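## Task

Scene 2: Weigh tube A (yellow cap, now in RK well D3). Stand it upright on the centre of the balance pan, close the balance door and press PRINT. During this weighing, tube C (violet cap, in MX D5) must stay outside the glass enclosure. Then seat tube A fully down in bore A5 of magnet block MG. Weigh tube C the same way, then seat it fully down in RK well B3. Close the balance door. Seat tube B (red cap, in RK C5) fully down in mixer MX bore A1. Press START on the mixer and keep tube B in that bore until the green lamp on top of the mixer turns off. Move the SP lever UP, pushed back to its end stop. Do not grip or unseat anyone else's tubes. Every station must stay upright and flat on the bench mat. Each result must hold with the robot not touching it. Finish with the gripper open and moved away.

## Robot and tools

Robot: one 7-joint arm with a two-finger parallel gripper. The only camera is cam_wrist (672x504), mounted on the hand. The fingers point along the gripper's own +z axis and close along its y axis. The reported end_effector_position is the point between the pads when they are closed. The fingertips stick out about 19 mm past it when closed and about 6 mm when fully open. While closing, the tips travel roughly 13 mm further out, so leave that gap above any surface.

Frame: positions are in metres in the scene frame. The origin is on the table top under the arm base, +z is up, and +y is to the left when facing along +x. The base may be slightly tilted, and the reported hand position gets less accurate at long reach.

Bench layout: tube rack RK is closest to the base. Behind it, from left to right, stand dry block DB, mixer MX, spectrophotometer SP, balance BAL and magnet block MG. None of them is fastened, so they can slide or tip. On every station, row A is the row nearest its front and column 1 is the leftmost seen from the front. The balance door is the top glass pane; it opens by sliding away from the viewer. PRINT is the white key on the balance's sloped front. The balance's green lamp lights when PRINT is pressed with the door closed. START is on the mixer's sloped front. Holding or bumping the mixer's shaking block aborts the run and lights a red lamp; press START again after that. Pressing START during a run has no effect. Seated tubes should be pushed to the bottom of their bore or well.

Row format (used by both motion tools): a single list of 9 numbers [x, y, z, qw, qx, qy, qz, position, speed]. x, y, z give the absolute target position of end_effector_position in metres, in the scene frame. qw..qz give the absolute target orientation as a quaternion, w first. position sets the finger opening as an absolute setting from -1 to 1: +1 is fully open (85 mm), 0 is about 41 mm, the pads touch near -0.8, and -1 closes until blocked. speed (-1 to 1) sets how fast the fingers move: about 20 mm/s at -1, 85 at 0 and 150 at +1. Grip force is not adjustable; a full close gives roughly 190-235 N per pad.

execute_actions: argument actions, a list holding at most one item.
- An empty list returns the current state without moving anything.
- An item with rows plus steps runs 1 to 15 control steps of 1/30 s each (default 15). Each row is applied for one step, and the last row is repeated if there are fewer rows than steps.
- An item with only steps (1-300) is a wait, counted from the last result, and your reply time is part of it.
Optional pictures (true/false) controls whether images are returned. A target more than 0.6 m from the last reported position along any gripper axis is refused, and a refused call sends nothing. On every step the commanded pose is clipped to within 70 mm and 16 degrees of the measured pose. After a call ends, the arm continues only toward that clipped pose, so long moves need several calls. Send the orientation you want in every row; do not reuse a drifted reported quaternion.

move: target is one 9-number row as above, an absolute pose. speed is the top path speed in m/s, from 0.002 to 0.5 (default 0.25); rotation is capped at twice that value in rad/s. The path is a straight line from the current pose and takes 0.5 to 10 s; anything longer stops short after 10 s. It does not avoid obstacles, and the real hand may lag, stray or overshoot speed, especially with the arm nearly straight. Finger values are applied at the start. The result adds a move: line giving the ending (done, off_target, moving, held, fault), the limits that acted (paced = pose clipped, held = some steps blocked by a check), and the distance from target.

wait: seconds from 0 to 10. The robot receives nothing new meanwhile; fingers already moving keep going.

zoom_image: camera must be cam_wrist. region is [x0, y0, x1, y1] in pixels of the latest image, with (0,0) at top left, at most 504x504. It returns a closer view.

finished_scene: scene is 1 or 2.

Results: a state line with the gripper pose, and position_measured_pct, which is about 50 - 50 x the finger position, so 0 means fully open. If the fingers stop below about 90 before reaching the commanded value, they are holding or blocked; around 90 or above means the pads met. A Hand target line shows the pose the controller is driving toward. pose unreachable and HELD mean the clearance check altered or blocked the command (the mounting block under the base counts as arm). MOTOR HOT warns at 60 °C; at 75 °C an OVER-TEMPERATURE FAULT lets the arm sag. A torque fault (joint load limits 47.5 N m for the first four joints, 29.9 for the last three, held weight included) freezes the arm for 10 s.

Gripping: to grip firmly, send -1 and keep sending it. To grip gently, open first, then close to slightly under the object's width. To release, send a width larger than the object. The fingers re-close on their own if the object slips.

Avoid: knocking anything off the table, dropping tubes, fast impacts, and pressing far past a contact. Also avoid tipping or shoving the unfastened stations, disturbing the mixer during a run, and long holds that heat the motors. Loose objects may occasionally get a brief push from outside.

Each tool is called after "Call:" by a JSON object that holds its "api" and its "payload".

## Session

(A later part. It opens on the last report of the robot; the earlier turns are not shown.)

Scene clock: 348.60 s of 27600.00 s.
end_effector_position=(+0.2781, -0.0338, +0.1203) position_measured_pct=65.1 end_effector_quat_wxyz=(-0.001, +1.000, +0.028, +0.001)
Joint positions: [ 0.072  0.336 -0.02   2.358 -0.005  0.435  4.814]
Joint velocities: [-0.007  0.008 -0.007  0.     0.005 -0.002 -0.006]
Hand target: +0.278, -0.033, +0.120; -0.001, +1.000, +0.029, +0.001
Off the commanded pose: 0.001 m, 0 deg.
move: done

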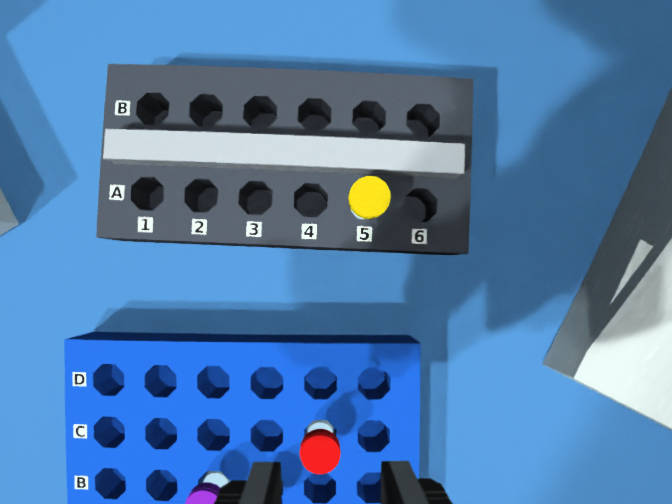

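Call:
{"api": "move", "payload": {"target": [0.279,-0.0321,0.10,0,0.9996,0.0288,0,-0.4,0], "speed": 0.12}}

Call:
{"api": "move", "payload": {"target": [0.279,-0.0321,0.055,0,0.9996,0.0288,0,-0.4,0], "speed": 0.1}}

Call:
{"api": "move", "payload": {"target": [0.279,-0.0321,0.055,0,0.9996,0.0288,0,-0.66,-0.5]}}

Call:
{"api": "move", "payload": {"target": [0.279,-0.0321,0.115,0,0.9996,0.0288,0,-0.66,-0.5], "speed": 0.15}}

Call:
{"api": "move", "payload": {"target": [0.25,0.24,0.255,0,0.9,0.436,0,-0.66,-0.5], "speed": 0.35}}

Call:
{"api": "move", "payload": {"target": [0.2476,0.4277,0.245,0,0.848,0.53,0,-0.66,-0.5], "speed": 0.3}}

Call:
{"api": "move", "payload": {"target": [0.2476,0.4277,0.228,0,0.848,0.53,0,-0.66,-0.5], "speed": 0.08}}

Scene clock: 365.40 s of 27600.00 s.
end_effector_position=(+0.2792, -0.0322, +0.1002) position_measured_pct=69.8 end_effector_quat_wxyz=(+0.000, +1.000, +0.029, +0.000)
Joint positions: [ 0.061  0.4   -0.017  2.377 -0.     0.353  4.803]
Joint velocities: [-0.001  0.006 -0.    -0.001  0.    -0.002 -0.001]
Hand target: +0.279, -0.032, +0.100; +0.000, +1.000, +0.029, +0.000
Off the commanded pose: 0.000 m, 0 deg.
move: done

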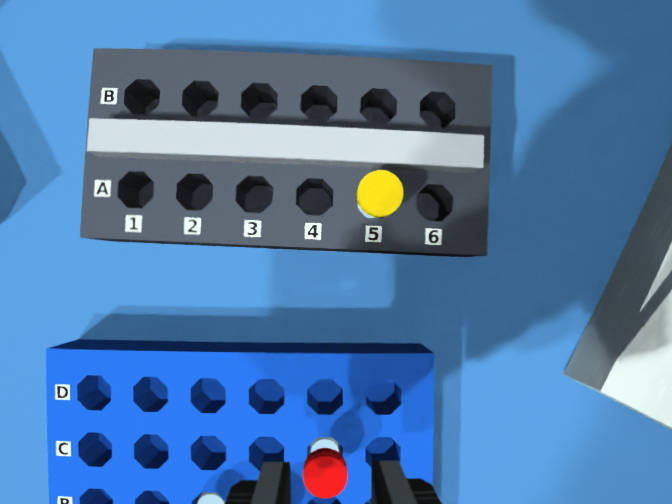

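Scene clock: 366.17 s of 27600.00 s.
end_effector_position=(+0.2794, -0.0322, +0.0554) position_measured_pct=69.8 end_effector_quat_wxyz=(+0.000, +1.000, +0.029, +0.001)
Joint positions: [ 0.057  0.552 -0.014  2.411  0.005  0.167  4.798]
Joint velocities: [-0.001  0.012 -0.001  0.001  0.     0.    -0.   ]
Hand target: +0.279, -0.032, +0.055; +0.000, +1.000, +0.029, -0.000
Off the commanded pose: 0.001 m, 0 deg.
move: done

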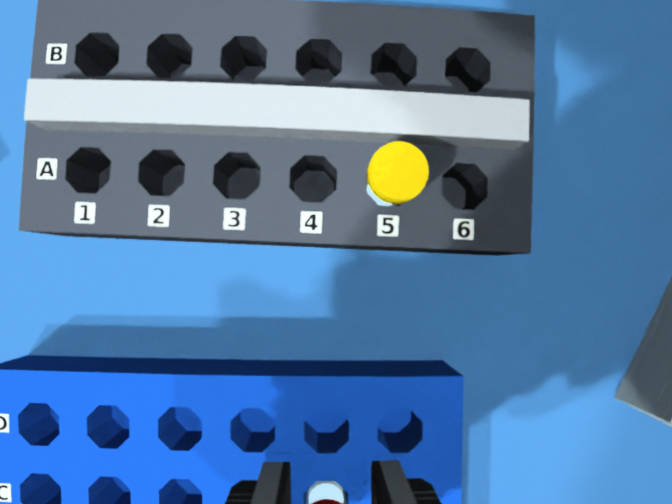

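Scene clock: 366.87 s of 27600.00 s.
end_effector_position=(+0.2793, -0.0318, +0.0553) position_measured_pct=81.0 end_effector_quat_wxyz=(-0.000, +1.000, +0.029, +0.001)
Joint positions: [ 0.057  0.552 -0.015  2.411  0.004  0.167  4.798]
Joint velocities: [ 0.001  0.     0.     0.    -0.    -0.     0.001]
Hand target: +0.279, -0.032, +0.055; +0.000, +1.000, +0.029, -0.000
Off the commanded pose: 0.001 m, 0 deg.
move: done

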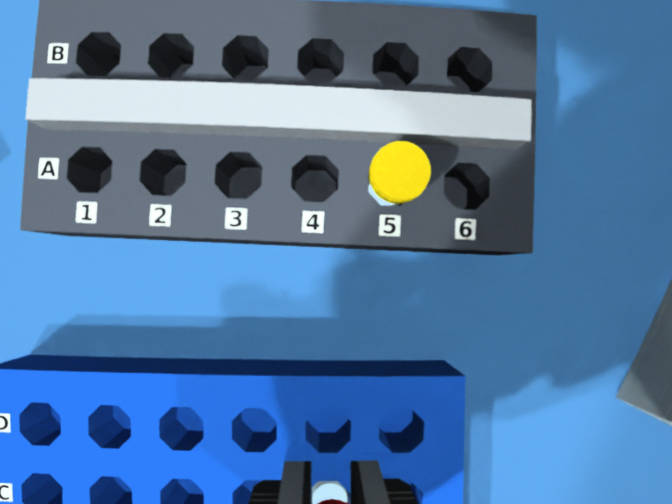

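Scene clock: 367.73 s of 27600.00 s.
end_effector_position=(+0.2788, -0.0320, +0.1147) position_measured_pct=81.0 end_effector_quat_wxyz=(-0.000, +1.000, +0.029, -0.000)
Joint positions: [ 0.062  0.355 -0.018  2.361 -0.002  0.416  4.805]
Joint velocities: [ 0.    -0.006  0.001 -0.001 -0.    -0.002  0.001]
Hand target: +0.279, -0.032, +0.115; -0.000, +1.000, +0.029, +0.000
Off the commanded pose: 0.000 m, 0 deg.
move: done

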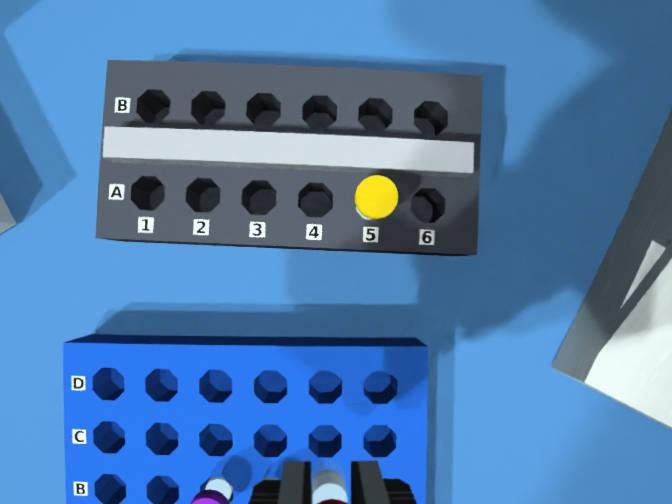

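Scene clock: 369.40 s of 27600.00 s.
end_effector_position=(+0.2500, +0.2404, +0.2550) position_measured_pct=81.0 end_effector_quat_wxyz=(-0.001, +0.900, +0.436, +0.001)
Joint positions: [-0.501  0.187 -0.383  1.942  0.084  1.013  4.68 ]
Joint velocities: [-0.003  0.005 -0.005 -0.001  0.002  0.001 -0.001]
Hand target: +0.250, +0.241, +0.255; -0.001, +0.900, +0.436, +0.000
Off the commanded pose: 0.000 m, 0 deg.
move: done

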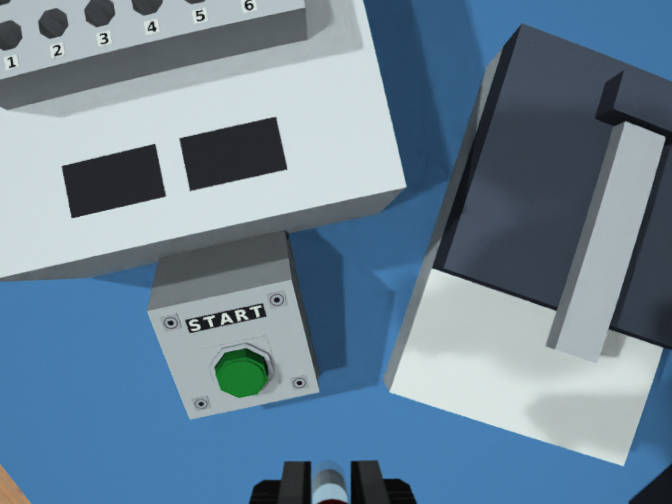

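Scene clock: 370.63 s of 27600.00 s.
end_effector_position=(+0.2475, +0.4279, +0.2453) position_measured_pct=81.0 end_effector_quat_wxyz=(-0.000, +0.848, +0.530, +0.000)
Joint positions: [-0.811  0.53  -0.444  1.482  0.246  1.173  4.522]
Joint velocities: [-0.002  0.005 -0.002 -0.001  0.001 -0.003 -0.   ]
Hand target: +0.247, +0.428, +0.245; -0.000, +0.848, +0.530, +0.000
Off the commanded pose: 0.000 m, 0 deg.
move: done

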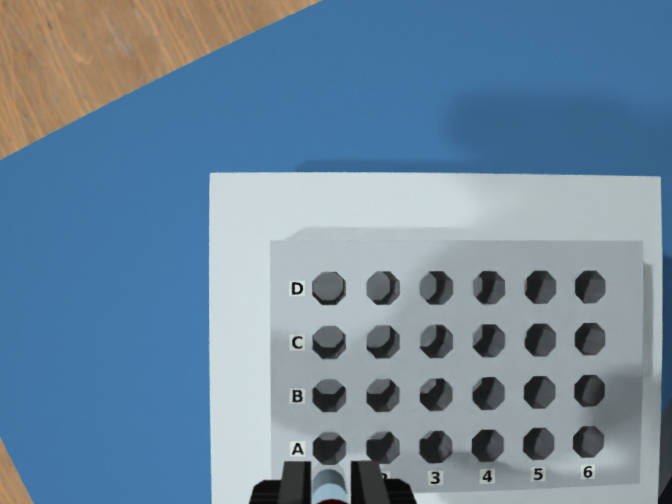

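Scene clock: 371.33 s of 27600.00 s.
end_effector_position=(+0.2476, +0.4277, +0.2281) position_measured_pct=81.0 end_effector_quat_wxyz=(-0.000, +0.848, +0.530, +0.000)
Joint positions: [-0.813  0.548 -0.439  1.512  0.256  1.128  4.513]
Joint velocities: [-0.001  0.001  0.     0.     0.     0.002  0.001]
Hand target: +0.248, +0.428, +0.228; +0.000, +0.848, +0.530, -0.000
Off the commanded pose: 0.000 m, 0 deg.
move: done

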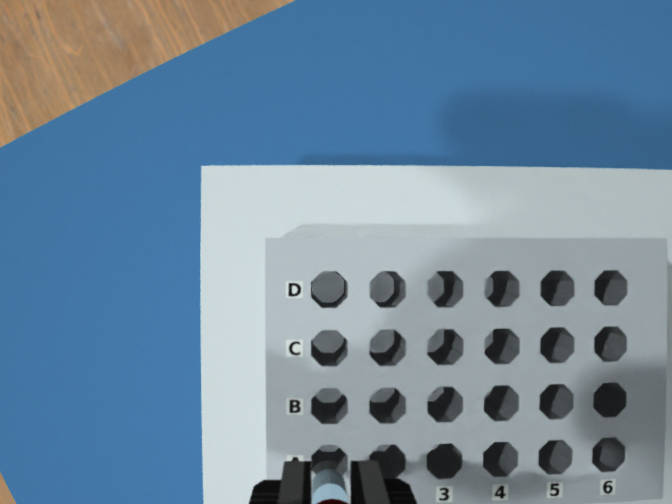

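Call:
{"api": "move", "payload": {"target": [0.2486,0.4275,0.225,0,0.848,0.53,0,-0.66,-0.5], "speed": 0.05}}

Call:
{"api": "move", "payload": {"target": [0.2486,0.4275,0.208,0,0.848,0.53,0,-0.66,-0.5], "speed": 0.025}}

Scene clock: 376.27 s of 27600.00 s.
end_effector_position=(+0.2486, +0.4275, +0.2250) position_measured_pct=81.0 end_effector_quat_wxyz=(+0.000, +0.848, +0.530, +0.000)
Joint positions: [-0.812  0.552 -0.438  1.515  0.258  1.121  4.513]
Joint velocities: [-0.001 -0.    -0.     0.    -0.     0.     0.   ]
Hand target: +0.249, +0.427, +0.225; +0.000, +0.848, +0.530, -0.000
Off the commanded pose: 0.000 m, 0 deg.
move: done

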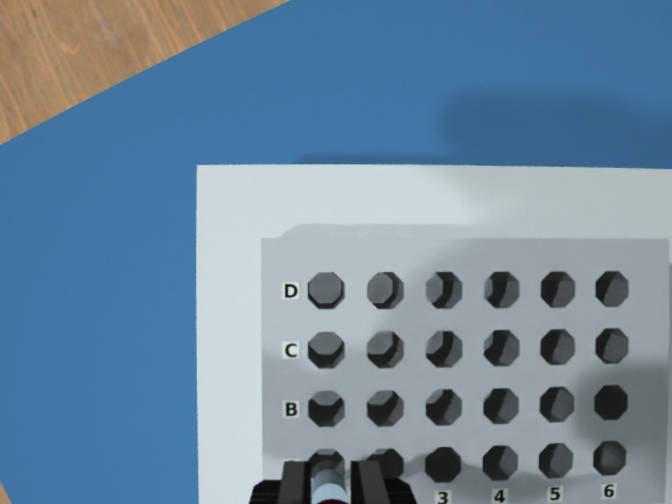

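Scene clock: 377.17 s of 27600.00 s.
end_effector_position=(+0.2486, +0.4277, +0.2082) position_measured_pct=81.0 end_effector_quat_wxyz=(-0.000, +0.848, +0.530, +0.000)
Joint positions: [-0.815  0.572 -0.433  1.542  0.269  1.076  4.504]
Joint velocities: [ 0.     0.001  0.002  0.     0.    -0.001  0.002]
Hand target: +0.249, +0.427, +0.208; +0.000, +0.848, +0.530, -0.000
Off the commanded pose: 0.000 m, 0 deg.
move: done

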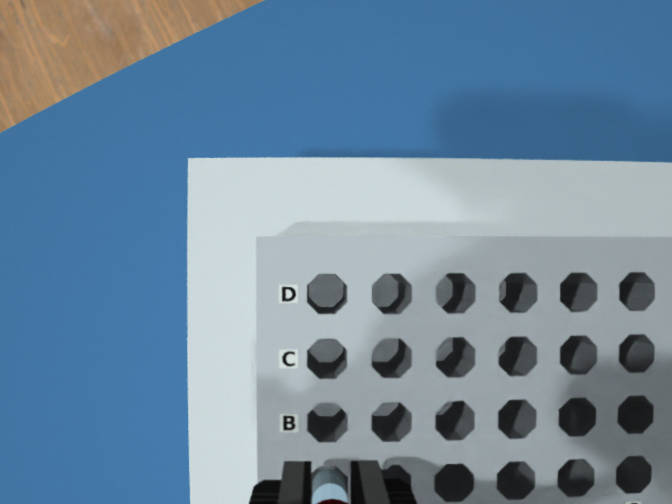

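Call:
{"api": "move", "payload": {"target": [0.2486,0.4275,0.197,0,0.848,0.53,0,-0.66,-0.5], "speed": 0.025}}

Call:
{"api": "move", "payload": {"target": [0.2486,0.4275,0.197,0,0.848,0.53,0,-0.45,-0.5]}}

Call:
{"api": "move", "payload": {"target": [0.2486,0.4275,0.228,0,0.848,0.53,0,-0.45,-0.5], "speed": 0.12}}

Call:
{"api": "move", "payload": {"target": [0.2486,0.4275,0.222,0,0.848,0.53,0,-1,0]}}

Call:
{"api": "move", "payload": {"target": [0.2486,0.4275,0.2025,0,0.848,0.53,0,-1,0], "speed": 0.02}}

Call:
{"api": "move", "payload": {"target": [0.2486,0.4275,0.23,0,0.848,0.53,0,-1,0], "speed": 0.12}}

Call:
{"api": "move", "payload": {"target": [0.2206,0.2657,0.25,0,0.848,0.53,0,-1,0], "speed": 0.3}}

Scene clock: 392.10 s of 27600.00 s.
end_effector_position=(+0.2485, +0.4279, +0.1972) position_measured_pct=81.0 end_effector_quat_wxyz=(-0.000, +0.848, +0.530, +0.000)
Joint positions: [-0.817  0.585 -0.429  1.558  0.277  1.047  4.497]
Joint velocities: [ 0.     0.     0.001  0.    -0.    -0.     0.001]
Hand target: +0.249, +0.427, +0.197; +0.000, +0.848, +0.530, -0.000
Off the commanded pose: 0.000 m, 0 deg.
move: done

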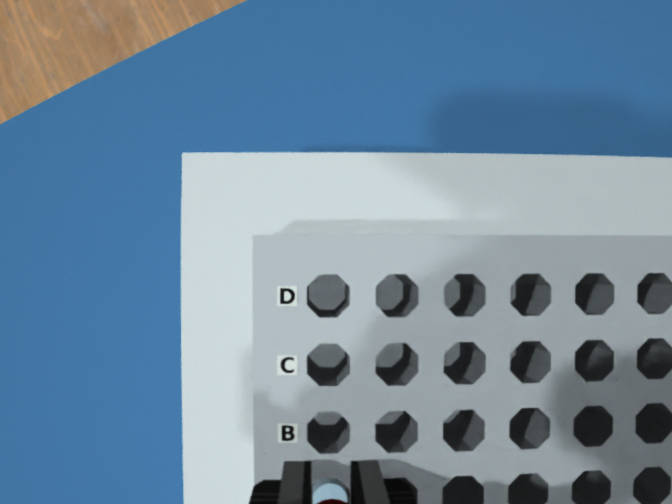

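Scene clock: 392.80 s of 27600.00 s.
end_effector_position=(+0.2486, +0.4275, +0.1970) position_measured_pct=72.6 end_effector_quat_wxyz=(-0.000, +0.848, +0.530, +0.000)
Joint positions: [-0.817  0.585 -0.428  1.558  0.277  1.048  4.497]
Joint velocities: [ 0.001 -0.     0.001 -0.     0.     0.    -0.   ]
Hand target: +0.249, +0.427, +0.197; +0.000, +0.848, +0.530, +0.000
Off the commanded pose: 0.000 m, 0 deg.
move: done

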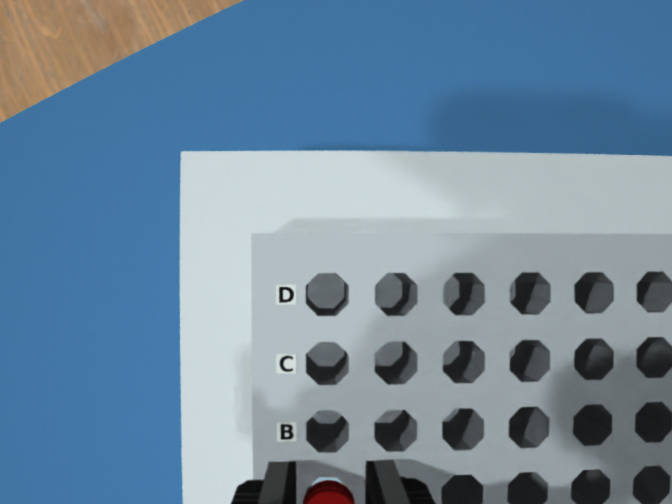

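Scene clock: 393.53 s of 27600.00 s.
end_effector_position=(+0.2486, +0.4275, +0.2279) position_measured_pct=72.6 end_effector_quat_wxyz=(+0.000, +0.848, +0.530, -0.000)
Joint positions: [-0.812  0.549 -0.439  1.511  0.256  1.128  4.515]
Joint velocities: [-0.    -0.001  0.    -0.    -0.     0.002 -0.001]
Hand target: +0.249, +0.428, +0.228; -0.000, +0.848, +0.530, +0.000
Off the commanded pose: 0.000 m, 0 deg.
move: done

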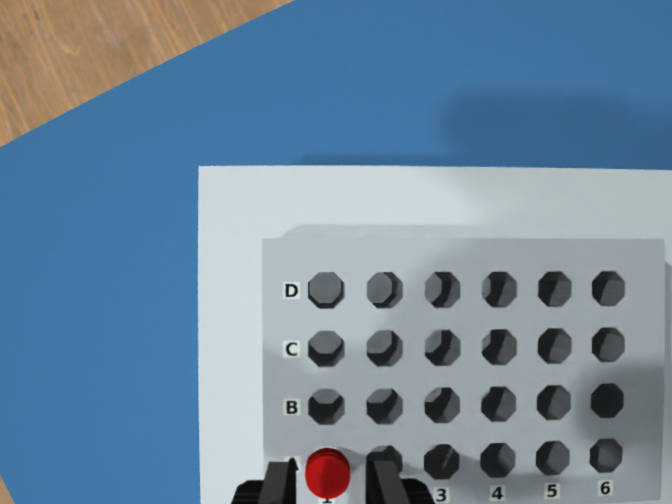

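Scene clock: 394.23 s of 27600.00 s.
end_effector_position=(+0.2486, +0.4275, +0.2220) position_measured_pct=91.7 end_effector_quat_wxyz=(-0.000, +0.848, +0.530, +0.000)
Joint positions: [-0.813  0.555 -0.437  1.52   0.26   1.113  4.512]
Joint velocities: [-0.     0.    -0.001  0.    -0.     0.     0.   ]
Hand target: +0.249, +0.427, +0.222; +0.000, +0.848, +0.530, -0.000
Off the commanded pose: 0.000 m, 0 deg.
move: done

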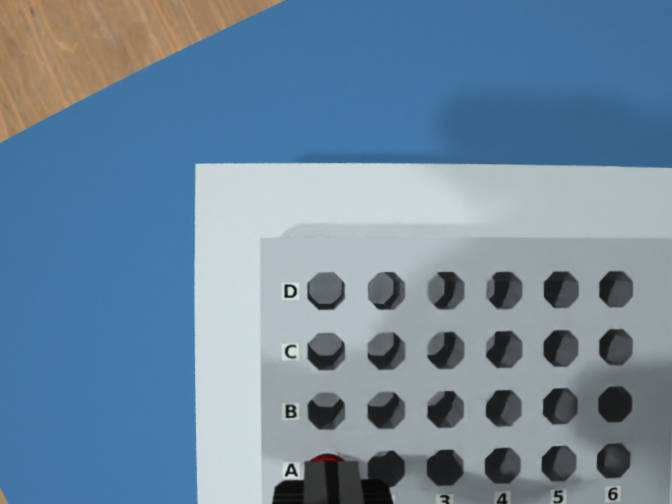

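Scene clock: 395.43 s of 27600.00 s.
end_effector_position=(+0.2488, +0.4283, +0.2056) position_measured_pct=91.7 end_effector_quat_wxyz=(-0.001, +0.848, +0.530, +0.002)
Joint positions: [-0.816  0.573 -0.432  1.549  0.273  1.064  4.501]
Joint velocities: [-0.     0.     0.002  0.     0.     0.    -0.001]
Hand target: +0.249, +0.427, +0.203; +0.000, +0.848, +0.530, -0.000
Off the commanded pose: 0.003 m, 0 deg.
move: done

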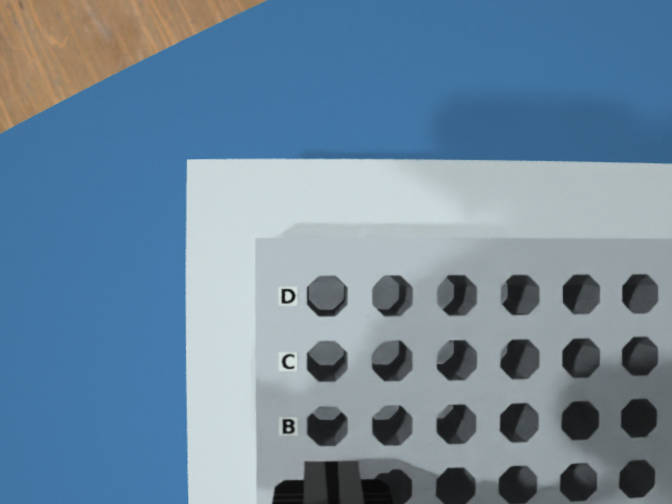

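Scene clock: 396.13 s of 27600.00 s.
end_effector_position=(+0.2486, +0.4275, +0.2299) position_measured_pct=91.7 end_effector_quat_wxyz=(+0.000, +0.848, +0.530, -0.000)
Joint positions: [-0.812  0.547 -0.439  1.507  0.255  1.134  4.516]
Joint velocities: [-0.001 -0.001 -0.001  0.001  0.    -0.    -0.   ]
Hand target: +0.249, +0.428, +0.230; +0.000, +0.848, +0.530, +0.000
Off the commanded pose: 0.000 m, 0 deg.
move: done

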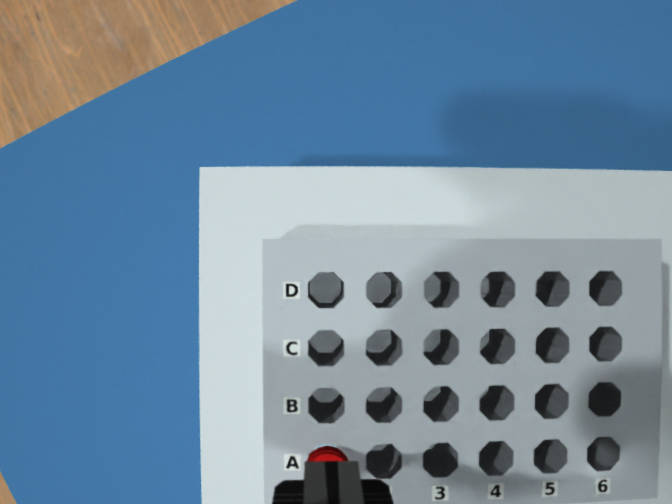

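Scene clock: 397.27 s of 27600.00 s.
end_effector_position=(+0.2206, +0.2656, +0.2497) position_measured_pct=91.7 end_effector_quat_wxyz=(+0.000, +0.848, +0.530, -0.000)
Joint positions: [-0.556  0.2   -0.457  1.953  0.111  1.001  4.753]
Joint velocities: [ 0.002 -0.006  0.003  0.    -0.001  0.001  0.002]
Hand target: +0.221, +0.266, +0.250; +0.000, +0.848, +0.530, -0.000
Off the commanded pose: 0.000 m, 0 deg.
move: done

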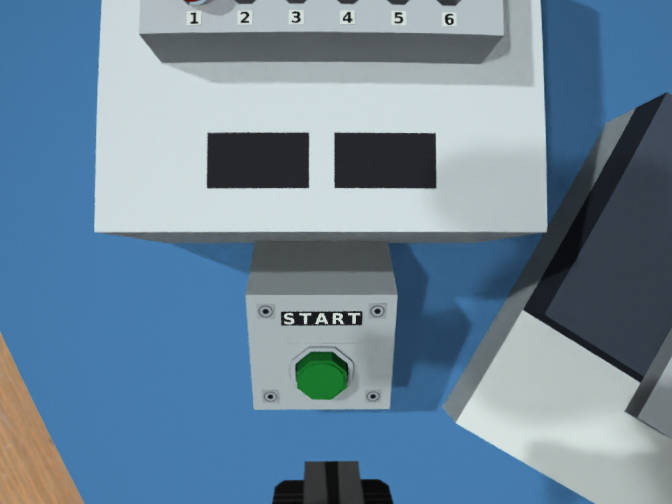

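Call:
{"api": "move", "payload": {"target": [0.2206,0.2663,0.108,0,0.848,0.53,0,-1,0]}}

Call:
{"api": "move", "payload": {"target": [0.2206,0.2663,0.094,0,0.848,0.53,0,-1,0], "speed": 0.025}}

Call:
{"api": "move", "payload": {"target": [0.2206,0.2657,0.25,0,0.848,0.53,0,-1,0]}}

Call:
{"api": "wait", "payload": {"seconds": 3}}

Scene clock: 402.97 s of 27600.00 s.
end_effector_position=(+0.2207, +0.2663, +0.1082) position_measured_pct=91.7 end_effector_quat_wxyz=(-0.000, +0.848, +0.530, +0.000)
Joint positions: [-0.668  0.48  -0.363  2.161  0.335  0.54   4.536]
Joint velocities: [-0.002  0.003 -0.    -0.     0.001 -0.    -0.001]
Hand target: +0.221, +0.266, +0.108; -0.000, +0.848, +0.530, -0.000
Off the commanded pose: 0.000 m, 0 deg.
move: done

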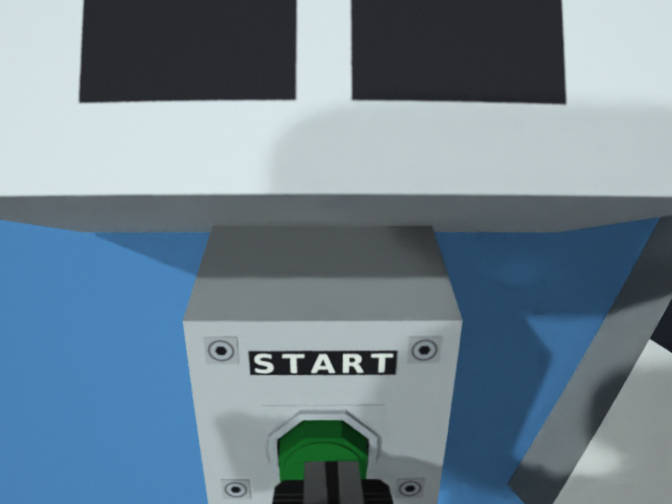

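Scene clock: 403.77 s of 27600.00 s.
end_effector_position=(+0.2208, +0.2663, +0.0945) position_measured_pct=91.7 end_effector_quat_wxyz=(+0.000, +0.848, +0.530, +0.000)
Joint positions: [-0.689  0.513 -0.337  2.174  0.363  0.494  4.511]
Joint velocities: [-0.002  0.002  0.001  0.001  0.002 -0.     0.   ]
Hand target: +0.221, +0.266, +0.094; -0.000, +0.848, +0.530, -0.000
Off the commanded pose: 0.001 m, 0 deg.
move: done

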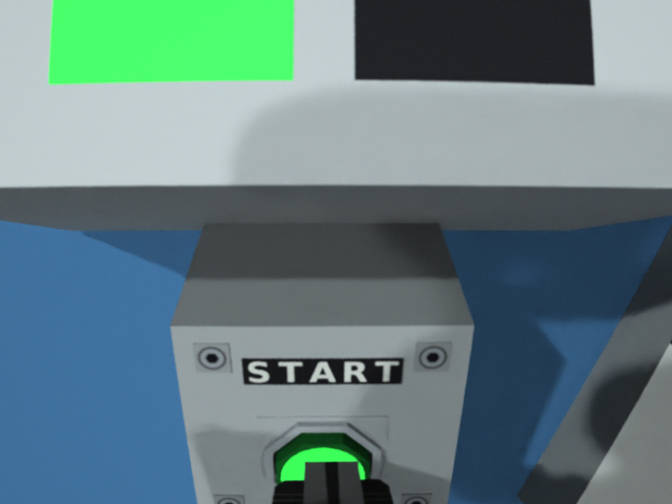

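Scene clock: 404.87 s of 27600.00 s.
end_effector_position=(+0.2206, +0.2657, +0.2497) position_measured_pct=91.7 end_effector_quat_wxyz=(+0.000, +0.848, +0.530, -0.000)
Joint positions: [-0.557  0.2   -0.457  1.953  0.111  1.001  4.752]
Joint velocities: [-0.    -0.004  0.002 -0.    -0.001  0.001  0.001]
Hand target: +0.221, +0.266, +0.250; +0.000, +0.848, +0.530, +0.000
Off the commanded pose: 0.000 m, 0 deg.
move: done

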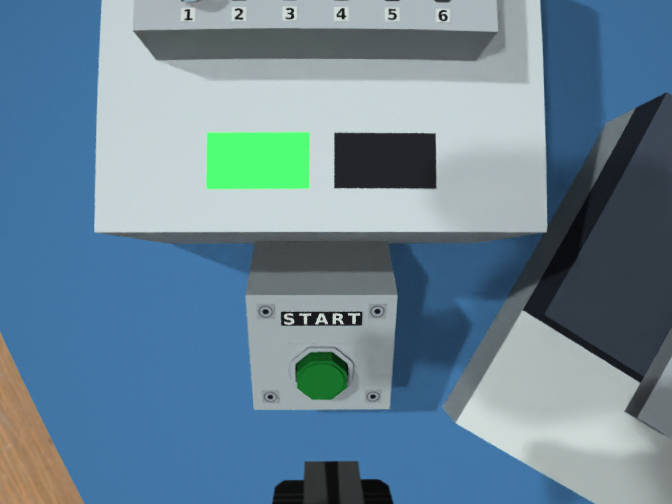

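Scene clock: 407.87 s of 27600.00 s.
end_effector_position=(+0.2207, +0.2656, +0.2499) position_measured_pct=91.7 end_effector_quat_wxyz=(+0.000, +0.848, +0.530, +0.000)
Joint positions: [-0.557  0.199 -0.457  1.953  0.111  1.001  4.752]
Joint velocities: [-0.     0.    -0.     0.    -0.    -0.    -0.002]
Hand target: +0.221, +0.266, +0.250; +0.000, +0.848, +0.530, +0.000
Off the commanded pose: 0.000 m, 0 deg.
Steps of this call (steps 1 to 90: nothing new was sent). Readings (end_effector_position | what the end effector reports):
1: (+0.2206, +0.2657, +0.2498) | position_measured_pct=91.7
2: (+0.2206, +0.2657, +0.2498) | position_measured_pct=91.7
4: (+0.2206, +0.2656, +0.2498) | position_measured_pct=91.7
8: (+0.2207, +0.2656, +0.2499) | position_measured_pct=91.7
90: the state above

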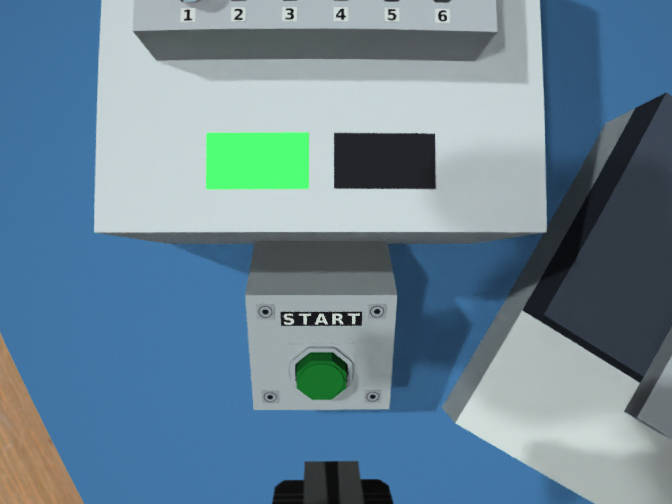

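Call:
{"api": "execute_actions", "payload": {"actions": []}}

Call:
{"api": "move", "payload": {"target": [0.36,0.1814,0.20,0,0.9563,0.2924,0,-0.1,0], "speed": 0.3}}

Scene clock: 432.70 s of 27600.00 s.
end_effector_position=(+0.2207, +0.2656, +0.2499) position_measured_pct=91.7 end_effector_quat_wxyz=(+0.000, +0.848, +0.530, +0.000)
Joint positions: [-0.557  0.199 -0.457  1.953  0.111  1.001  4.752]
Joint velocities: [-0.    -0.    -0.001 -0.    -0.     0.002 -0.001]
Hand target: +0.221, +0.266, +0.250; +0.000, +0.848, +0.530, +0.000
Off the commanded pose: 0.000 m, 0 deg.
Steps of this call (steps 1 to 745: nothing new was sent). Readings (end_effector_position | what the end effector reports):
1: (+0.2207, +0.2656, +0.2499) | position_measured_pct=91.7
2: (+0.2207, +0.2656, +0.2499) | position_measured_pct=91.7
4: (+0.2207, +0.2656, +0.2499) | position_measured_pct=91.7
8: (+0.2207, +0.2656, +0.2499) | position_measured_pct=91.7
745: the state above

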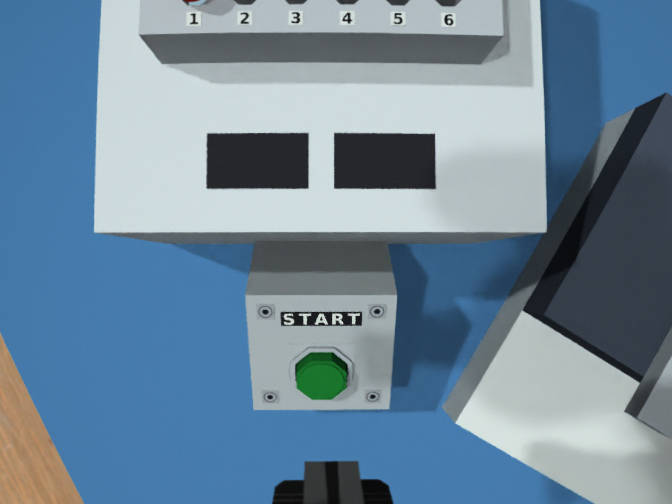

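Scene clock: 433.93 s of 27600.00 s.
end_effector_position=(+0.3601, +0.1814, +0.2005) position_measured_pct=54.8 end_effector_quat_wxyz=(+0.001, +0.956, +0.293, +0.001)
Joint positions: [-0.338  0.376 -0.238  1.873  0.114  0.892  4.664]
Joint velocities: [ 0.002  0.008  0.004 -0.001 -0.002  0.     0.003]
Hand target: +0.360, +0.181, +0.200; +0.001, +0.956, +0.292, +0.000
Off the commanded pose: 0.000 m, 0 deg.
move: done

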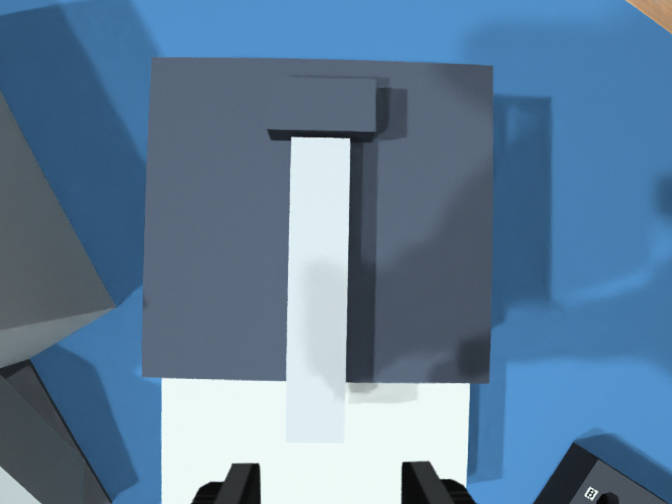

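Call:
{"api": "move", "payload": {"target": [0.3602,0.1857,0.106,0,0.9588,0.284,0,-0.1,0], "speed": 0.12}}

Call:
{"api": "move", "payload": {"target": [0.3602,0.1857,0.106,0,0.9588,0.284,0,-0.43,-0.5]}}

Scene clock: 447.13 s of 27600.00 s.
end_effector_position=(+0.3604, +0.1857, +0.1064) position_measured_pct=54.8 end_effector_quat_wxyz=(-0.000, +0.959, +0.284, +0.000)
Joint positions: [-0.383  0.554 -0.196  1.977  0.179  0.614  4.579]
Joint velocities: [-0.002  0.007 -0.002  0.     0.001  0.001 -0.001]
Hand target: +0.360, +0.186, +0.106; +0.000, +0.959, +0.284, -0.000
Off the commanded pose: 0.000 m, 0 deg.
move: done

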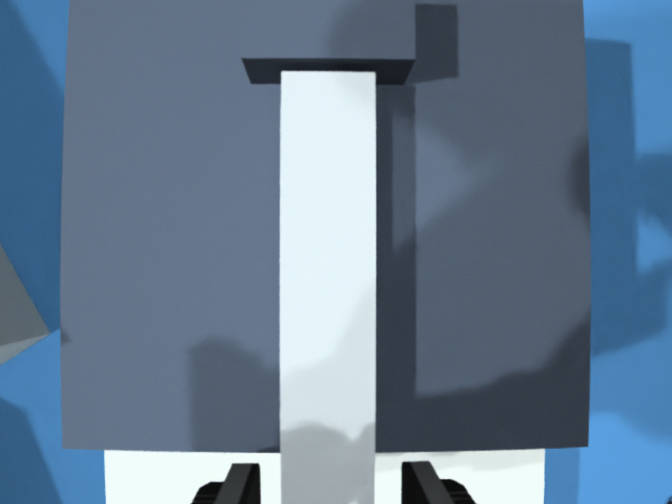

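Scene clock: 447.83 s of 27600.00 s.
end_effector_position=(+0.3599, +0.1863, +0.1063) position_measured_pct=69.0 end_effector_quat_wxyz=(-0.000, +0.959, +0.284, +0.000)
Joint positions: [-0.384  0.553 -0.197  1.977  0.178  0.614  4.579]
Joint velocities: [-0.001 -0.001  0.002  0.001 -0.001  0.     0.002]
Hand target: +0.360, +0.186, +0.106; +0.000, +0.959, +0.284, -0.000
Off the commanded pose: 0.001 m, 0 deg.
move: done

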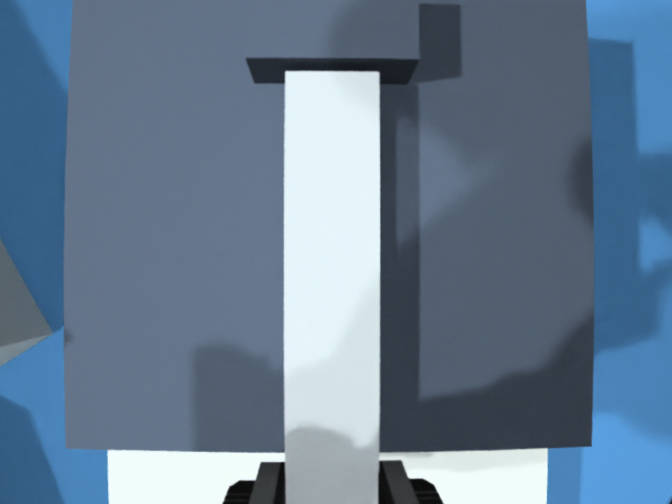

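Call:
{"api": "move", "payload": {"target": [0.3598,0.1863,0.106,0,0.9588,0.284,0,-0.33,-0.5]}}

Call:
{"api": "move", "payload": {"target": [0.3598,0.1863,0.106,0,0.9588,0.284,0,-0.40,-0.8]}}

Call:
{"api": "move", "payload": {"target": [0.3627,0.1882,0.1327,0,0.9588,0.284,0,-0.40,-0.8], "speed": 0.03}}

Scene clock: 454.57 s of 27600.00 s.
end_effector_position=(+0.3598, +0.1863, +0.1060) position_measured_pct=66.7 end_effector_quat_wxyz=(-0.000, +0.959, +0.284, +0.000)
Joint positions: [-0.386  0.554 -0.196  1.977  0.179  0.614  4.578]
Joint velocities: [-0.     0.     0.001 -0.    -0.     0.001  0.001]
Hand target: +0.360, +0.186, +0.106; -0.000, +0.959, +0.284, +0.000
Off the commanded pose: 0.000 m, 0 deg.
move: done

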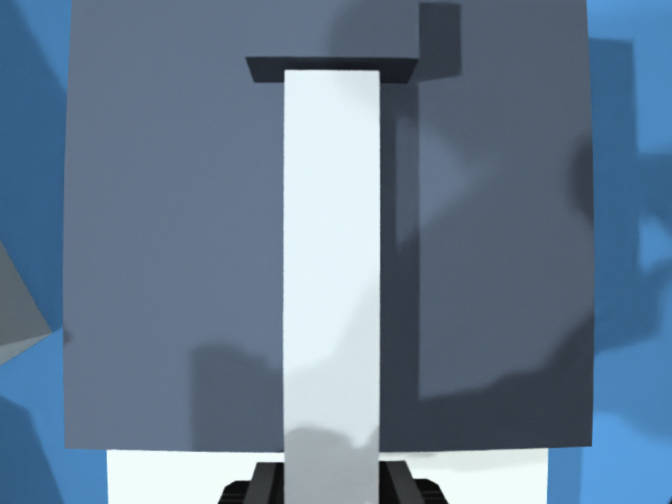

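Scene clock: 455.27 s of 27600.00 s.
end_effector_position=(+0.3598, +0.1864, +0.1061) position_measured_pct=68.7 end_effector_quat_wxyz=(-0.000, +0.959, +0.284, +0.000)
Joint positions: [-0.386  0.554 -0.196  1.977  0.179  0.614  4.578]
Joint velocities: [-0.    -0.     0.001 -0.     0.     0.     0.001]
Hand target: +0.360, +0.186, +0.106; +0.000, +0.959, +0.284, +0.000
Off the commanded pose: 0.000 m, 0 deg.
move: done

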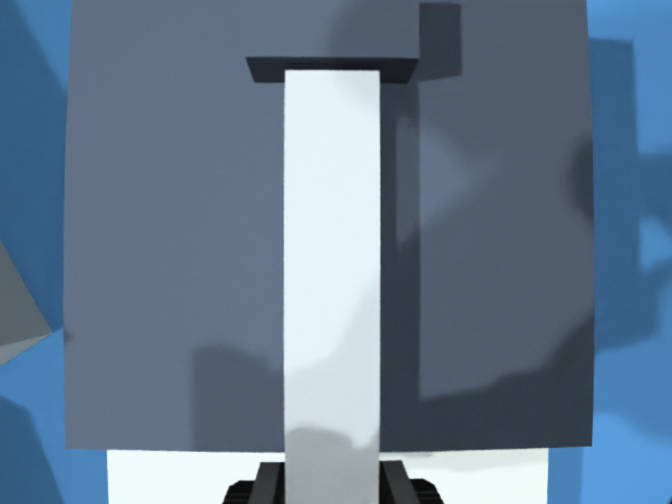

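Scene clock: 456.40 s of 27600.00 s.
end_effector_position=(+0.3625, +0.1882, +0.1321) position_measured_pct=68.7 end_effector_quat_wxyz=(-0.000, +0.959, +0.284, -0.001)
Joint positions: [-0.374  0.507 -0.21   1.941  0.159  0.697  4.596]
Joint velocities: [ 0.001 -0.002 -0.001 -0.    -0.     0.001  0.001]
Hand target: +0.363, +0.188, +0.133; -0.000, +0.959, +0.284, +0.000
Off the commanded pose: 0.001 m, 0 deg.
move: done

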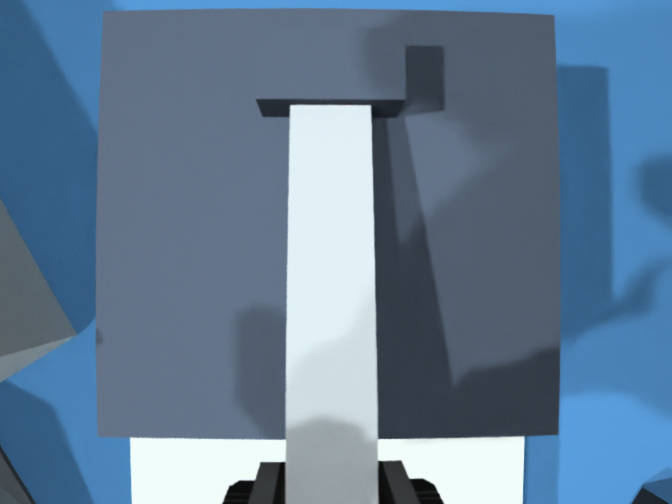

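Works; lever follows, base seems still.

Call:
{"api": "move", "payload": {"target": [0.3714,0.1938,0.1575,0,0.9588,0.284,0,-0.40,-0.8], "speed": 0.03}}

Call:
{"api": "move", "payload": {"target": [0.3851,0.2027,0.1788,0,0.9588,0.284,0,-0.40,-0.8], "speed": 0.03}}

Call:
{"api": "move", "payload": {"target": [0.403,0.2143,0.1952,0,0.9588,0.284,0,-0.40,-0.8], "speed": 0.03}}

Scene clock: 472.03 s of 27600.00 s.
end_effector_position=(+0.3711, +0.1937, +0.1567) position_measured_pct=68.7 end_effector_quat_wxyz=(+0.000, +0.959, +0.284, -0.001)
Joint positions: [-0.369  0.479 -0.22   1.88   0.142  0.787  4.611]
Joint velocities: [-0.    -0.001 -0.001 -0.001 -0.     0.001 -0.001]
Hand target: +0.371, +0.194, +0.157; +0.000, +0.959, +0.284, +0.000
Off the commanded pose: 0.001 m, 0 deg.
move: done

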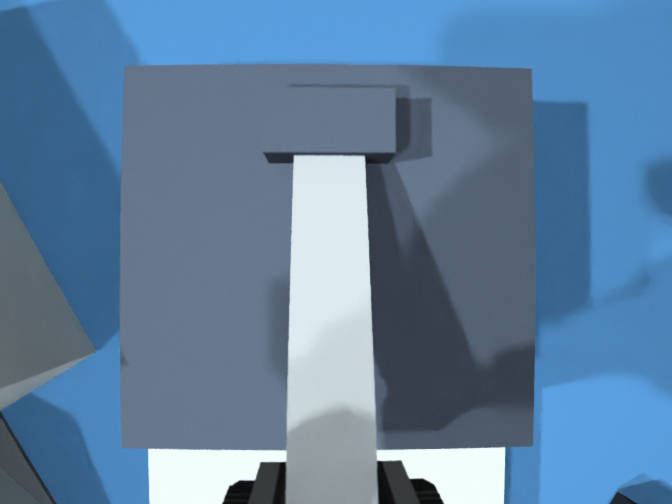

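Scene clock: 473.20 s of 27600.00 s.
end_effector_position=(+0.3847, +0.2024, +0.1777) position_measured_pct=68.7 end_effector_quat_wxyz=(+0.000, +0.959, +0.284, -0.001)
Joint positions: [-0.37   0.473 -0.224  1.8    0.132  0.873  4.621]
Joint velocities: [-0.     0.001 -0.    -0.001  0.     0.    -0.   ]
Hand target: +0.385, +0.203, +0.179; +0.000, +0.959, +0.284, +0.000
Off the commanded pose: 0.001 m, 0 deg.
move: done

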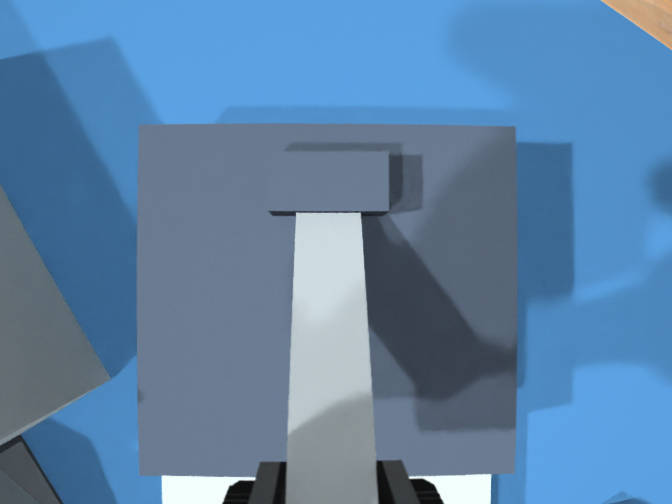

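Scene clock: 474.37 s of 27600.00 s.
end_effector_position=(+0.4022, +0.2137, +0.1937) position_measured_pct=68.7 end_effector_quat_wxyz=(+0.000, +0.959, +0.284, -0.002)
Joint positions: [-0.376  0.489 -0.224  1.706  0.128  0.953  4.627]
Joint velocities: [ 0.001  0.002  0.    -0.002  0.     0.002  0.   ]
Hand target: +0.403, +0.214, +0.195; +0.000, +0.959, +0.284, +0.000
Off the commanded pose: 0.002 m, 0 deg.
move: done

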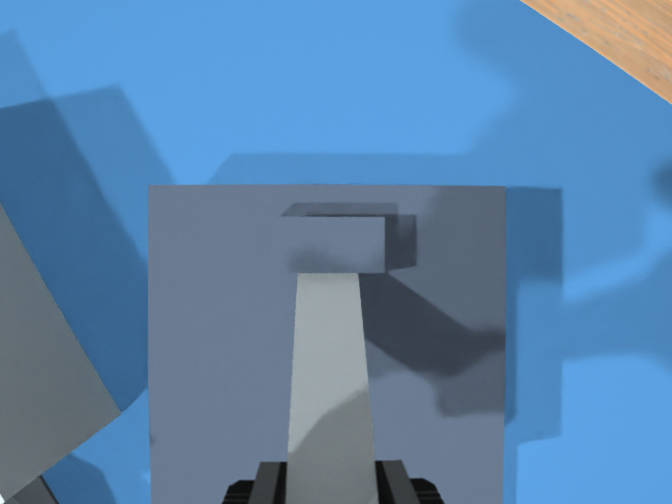

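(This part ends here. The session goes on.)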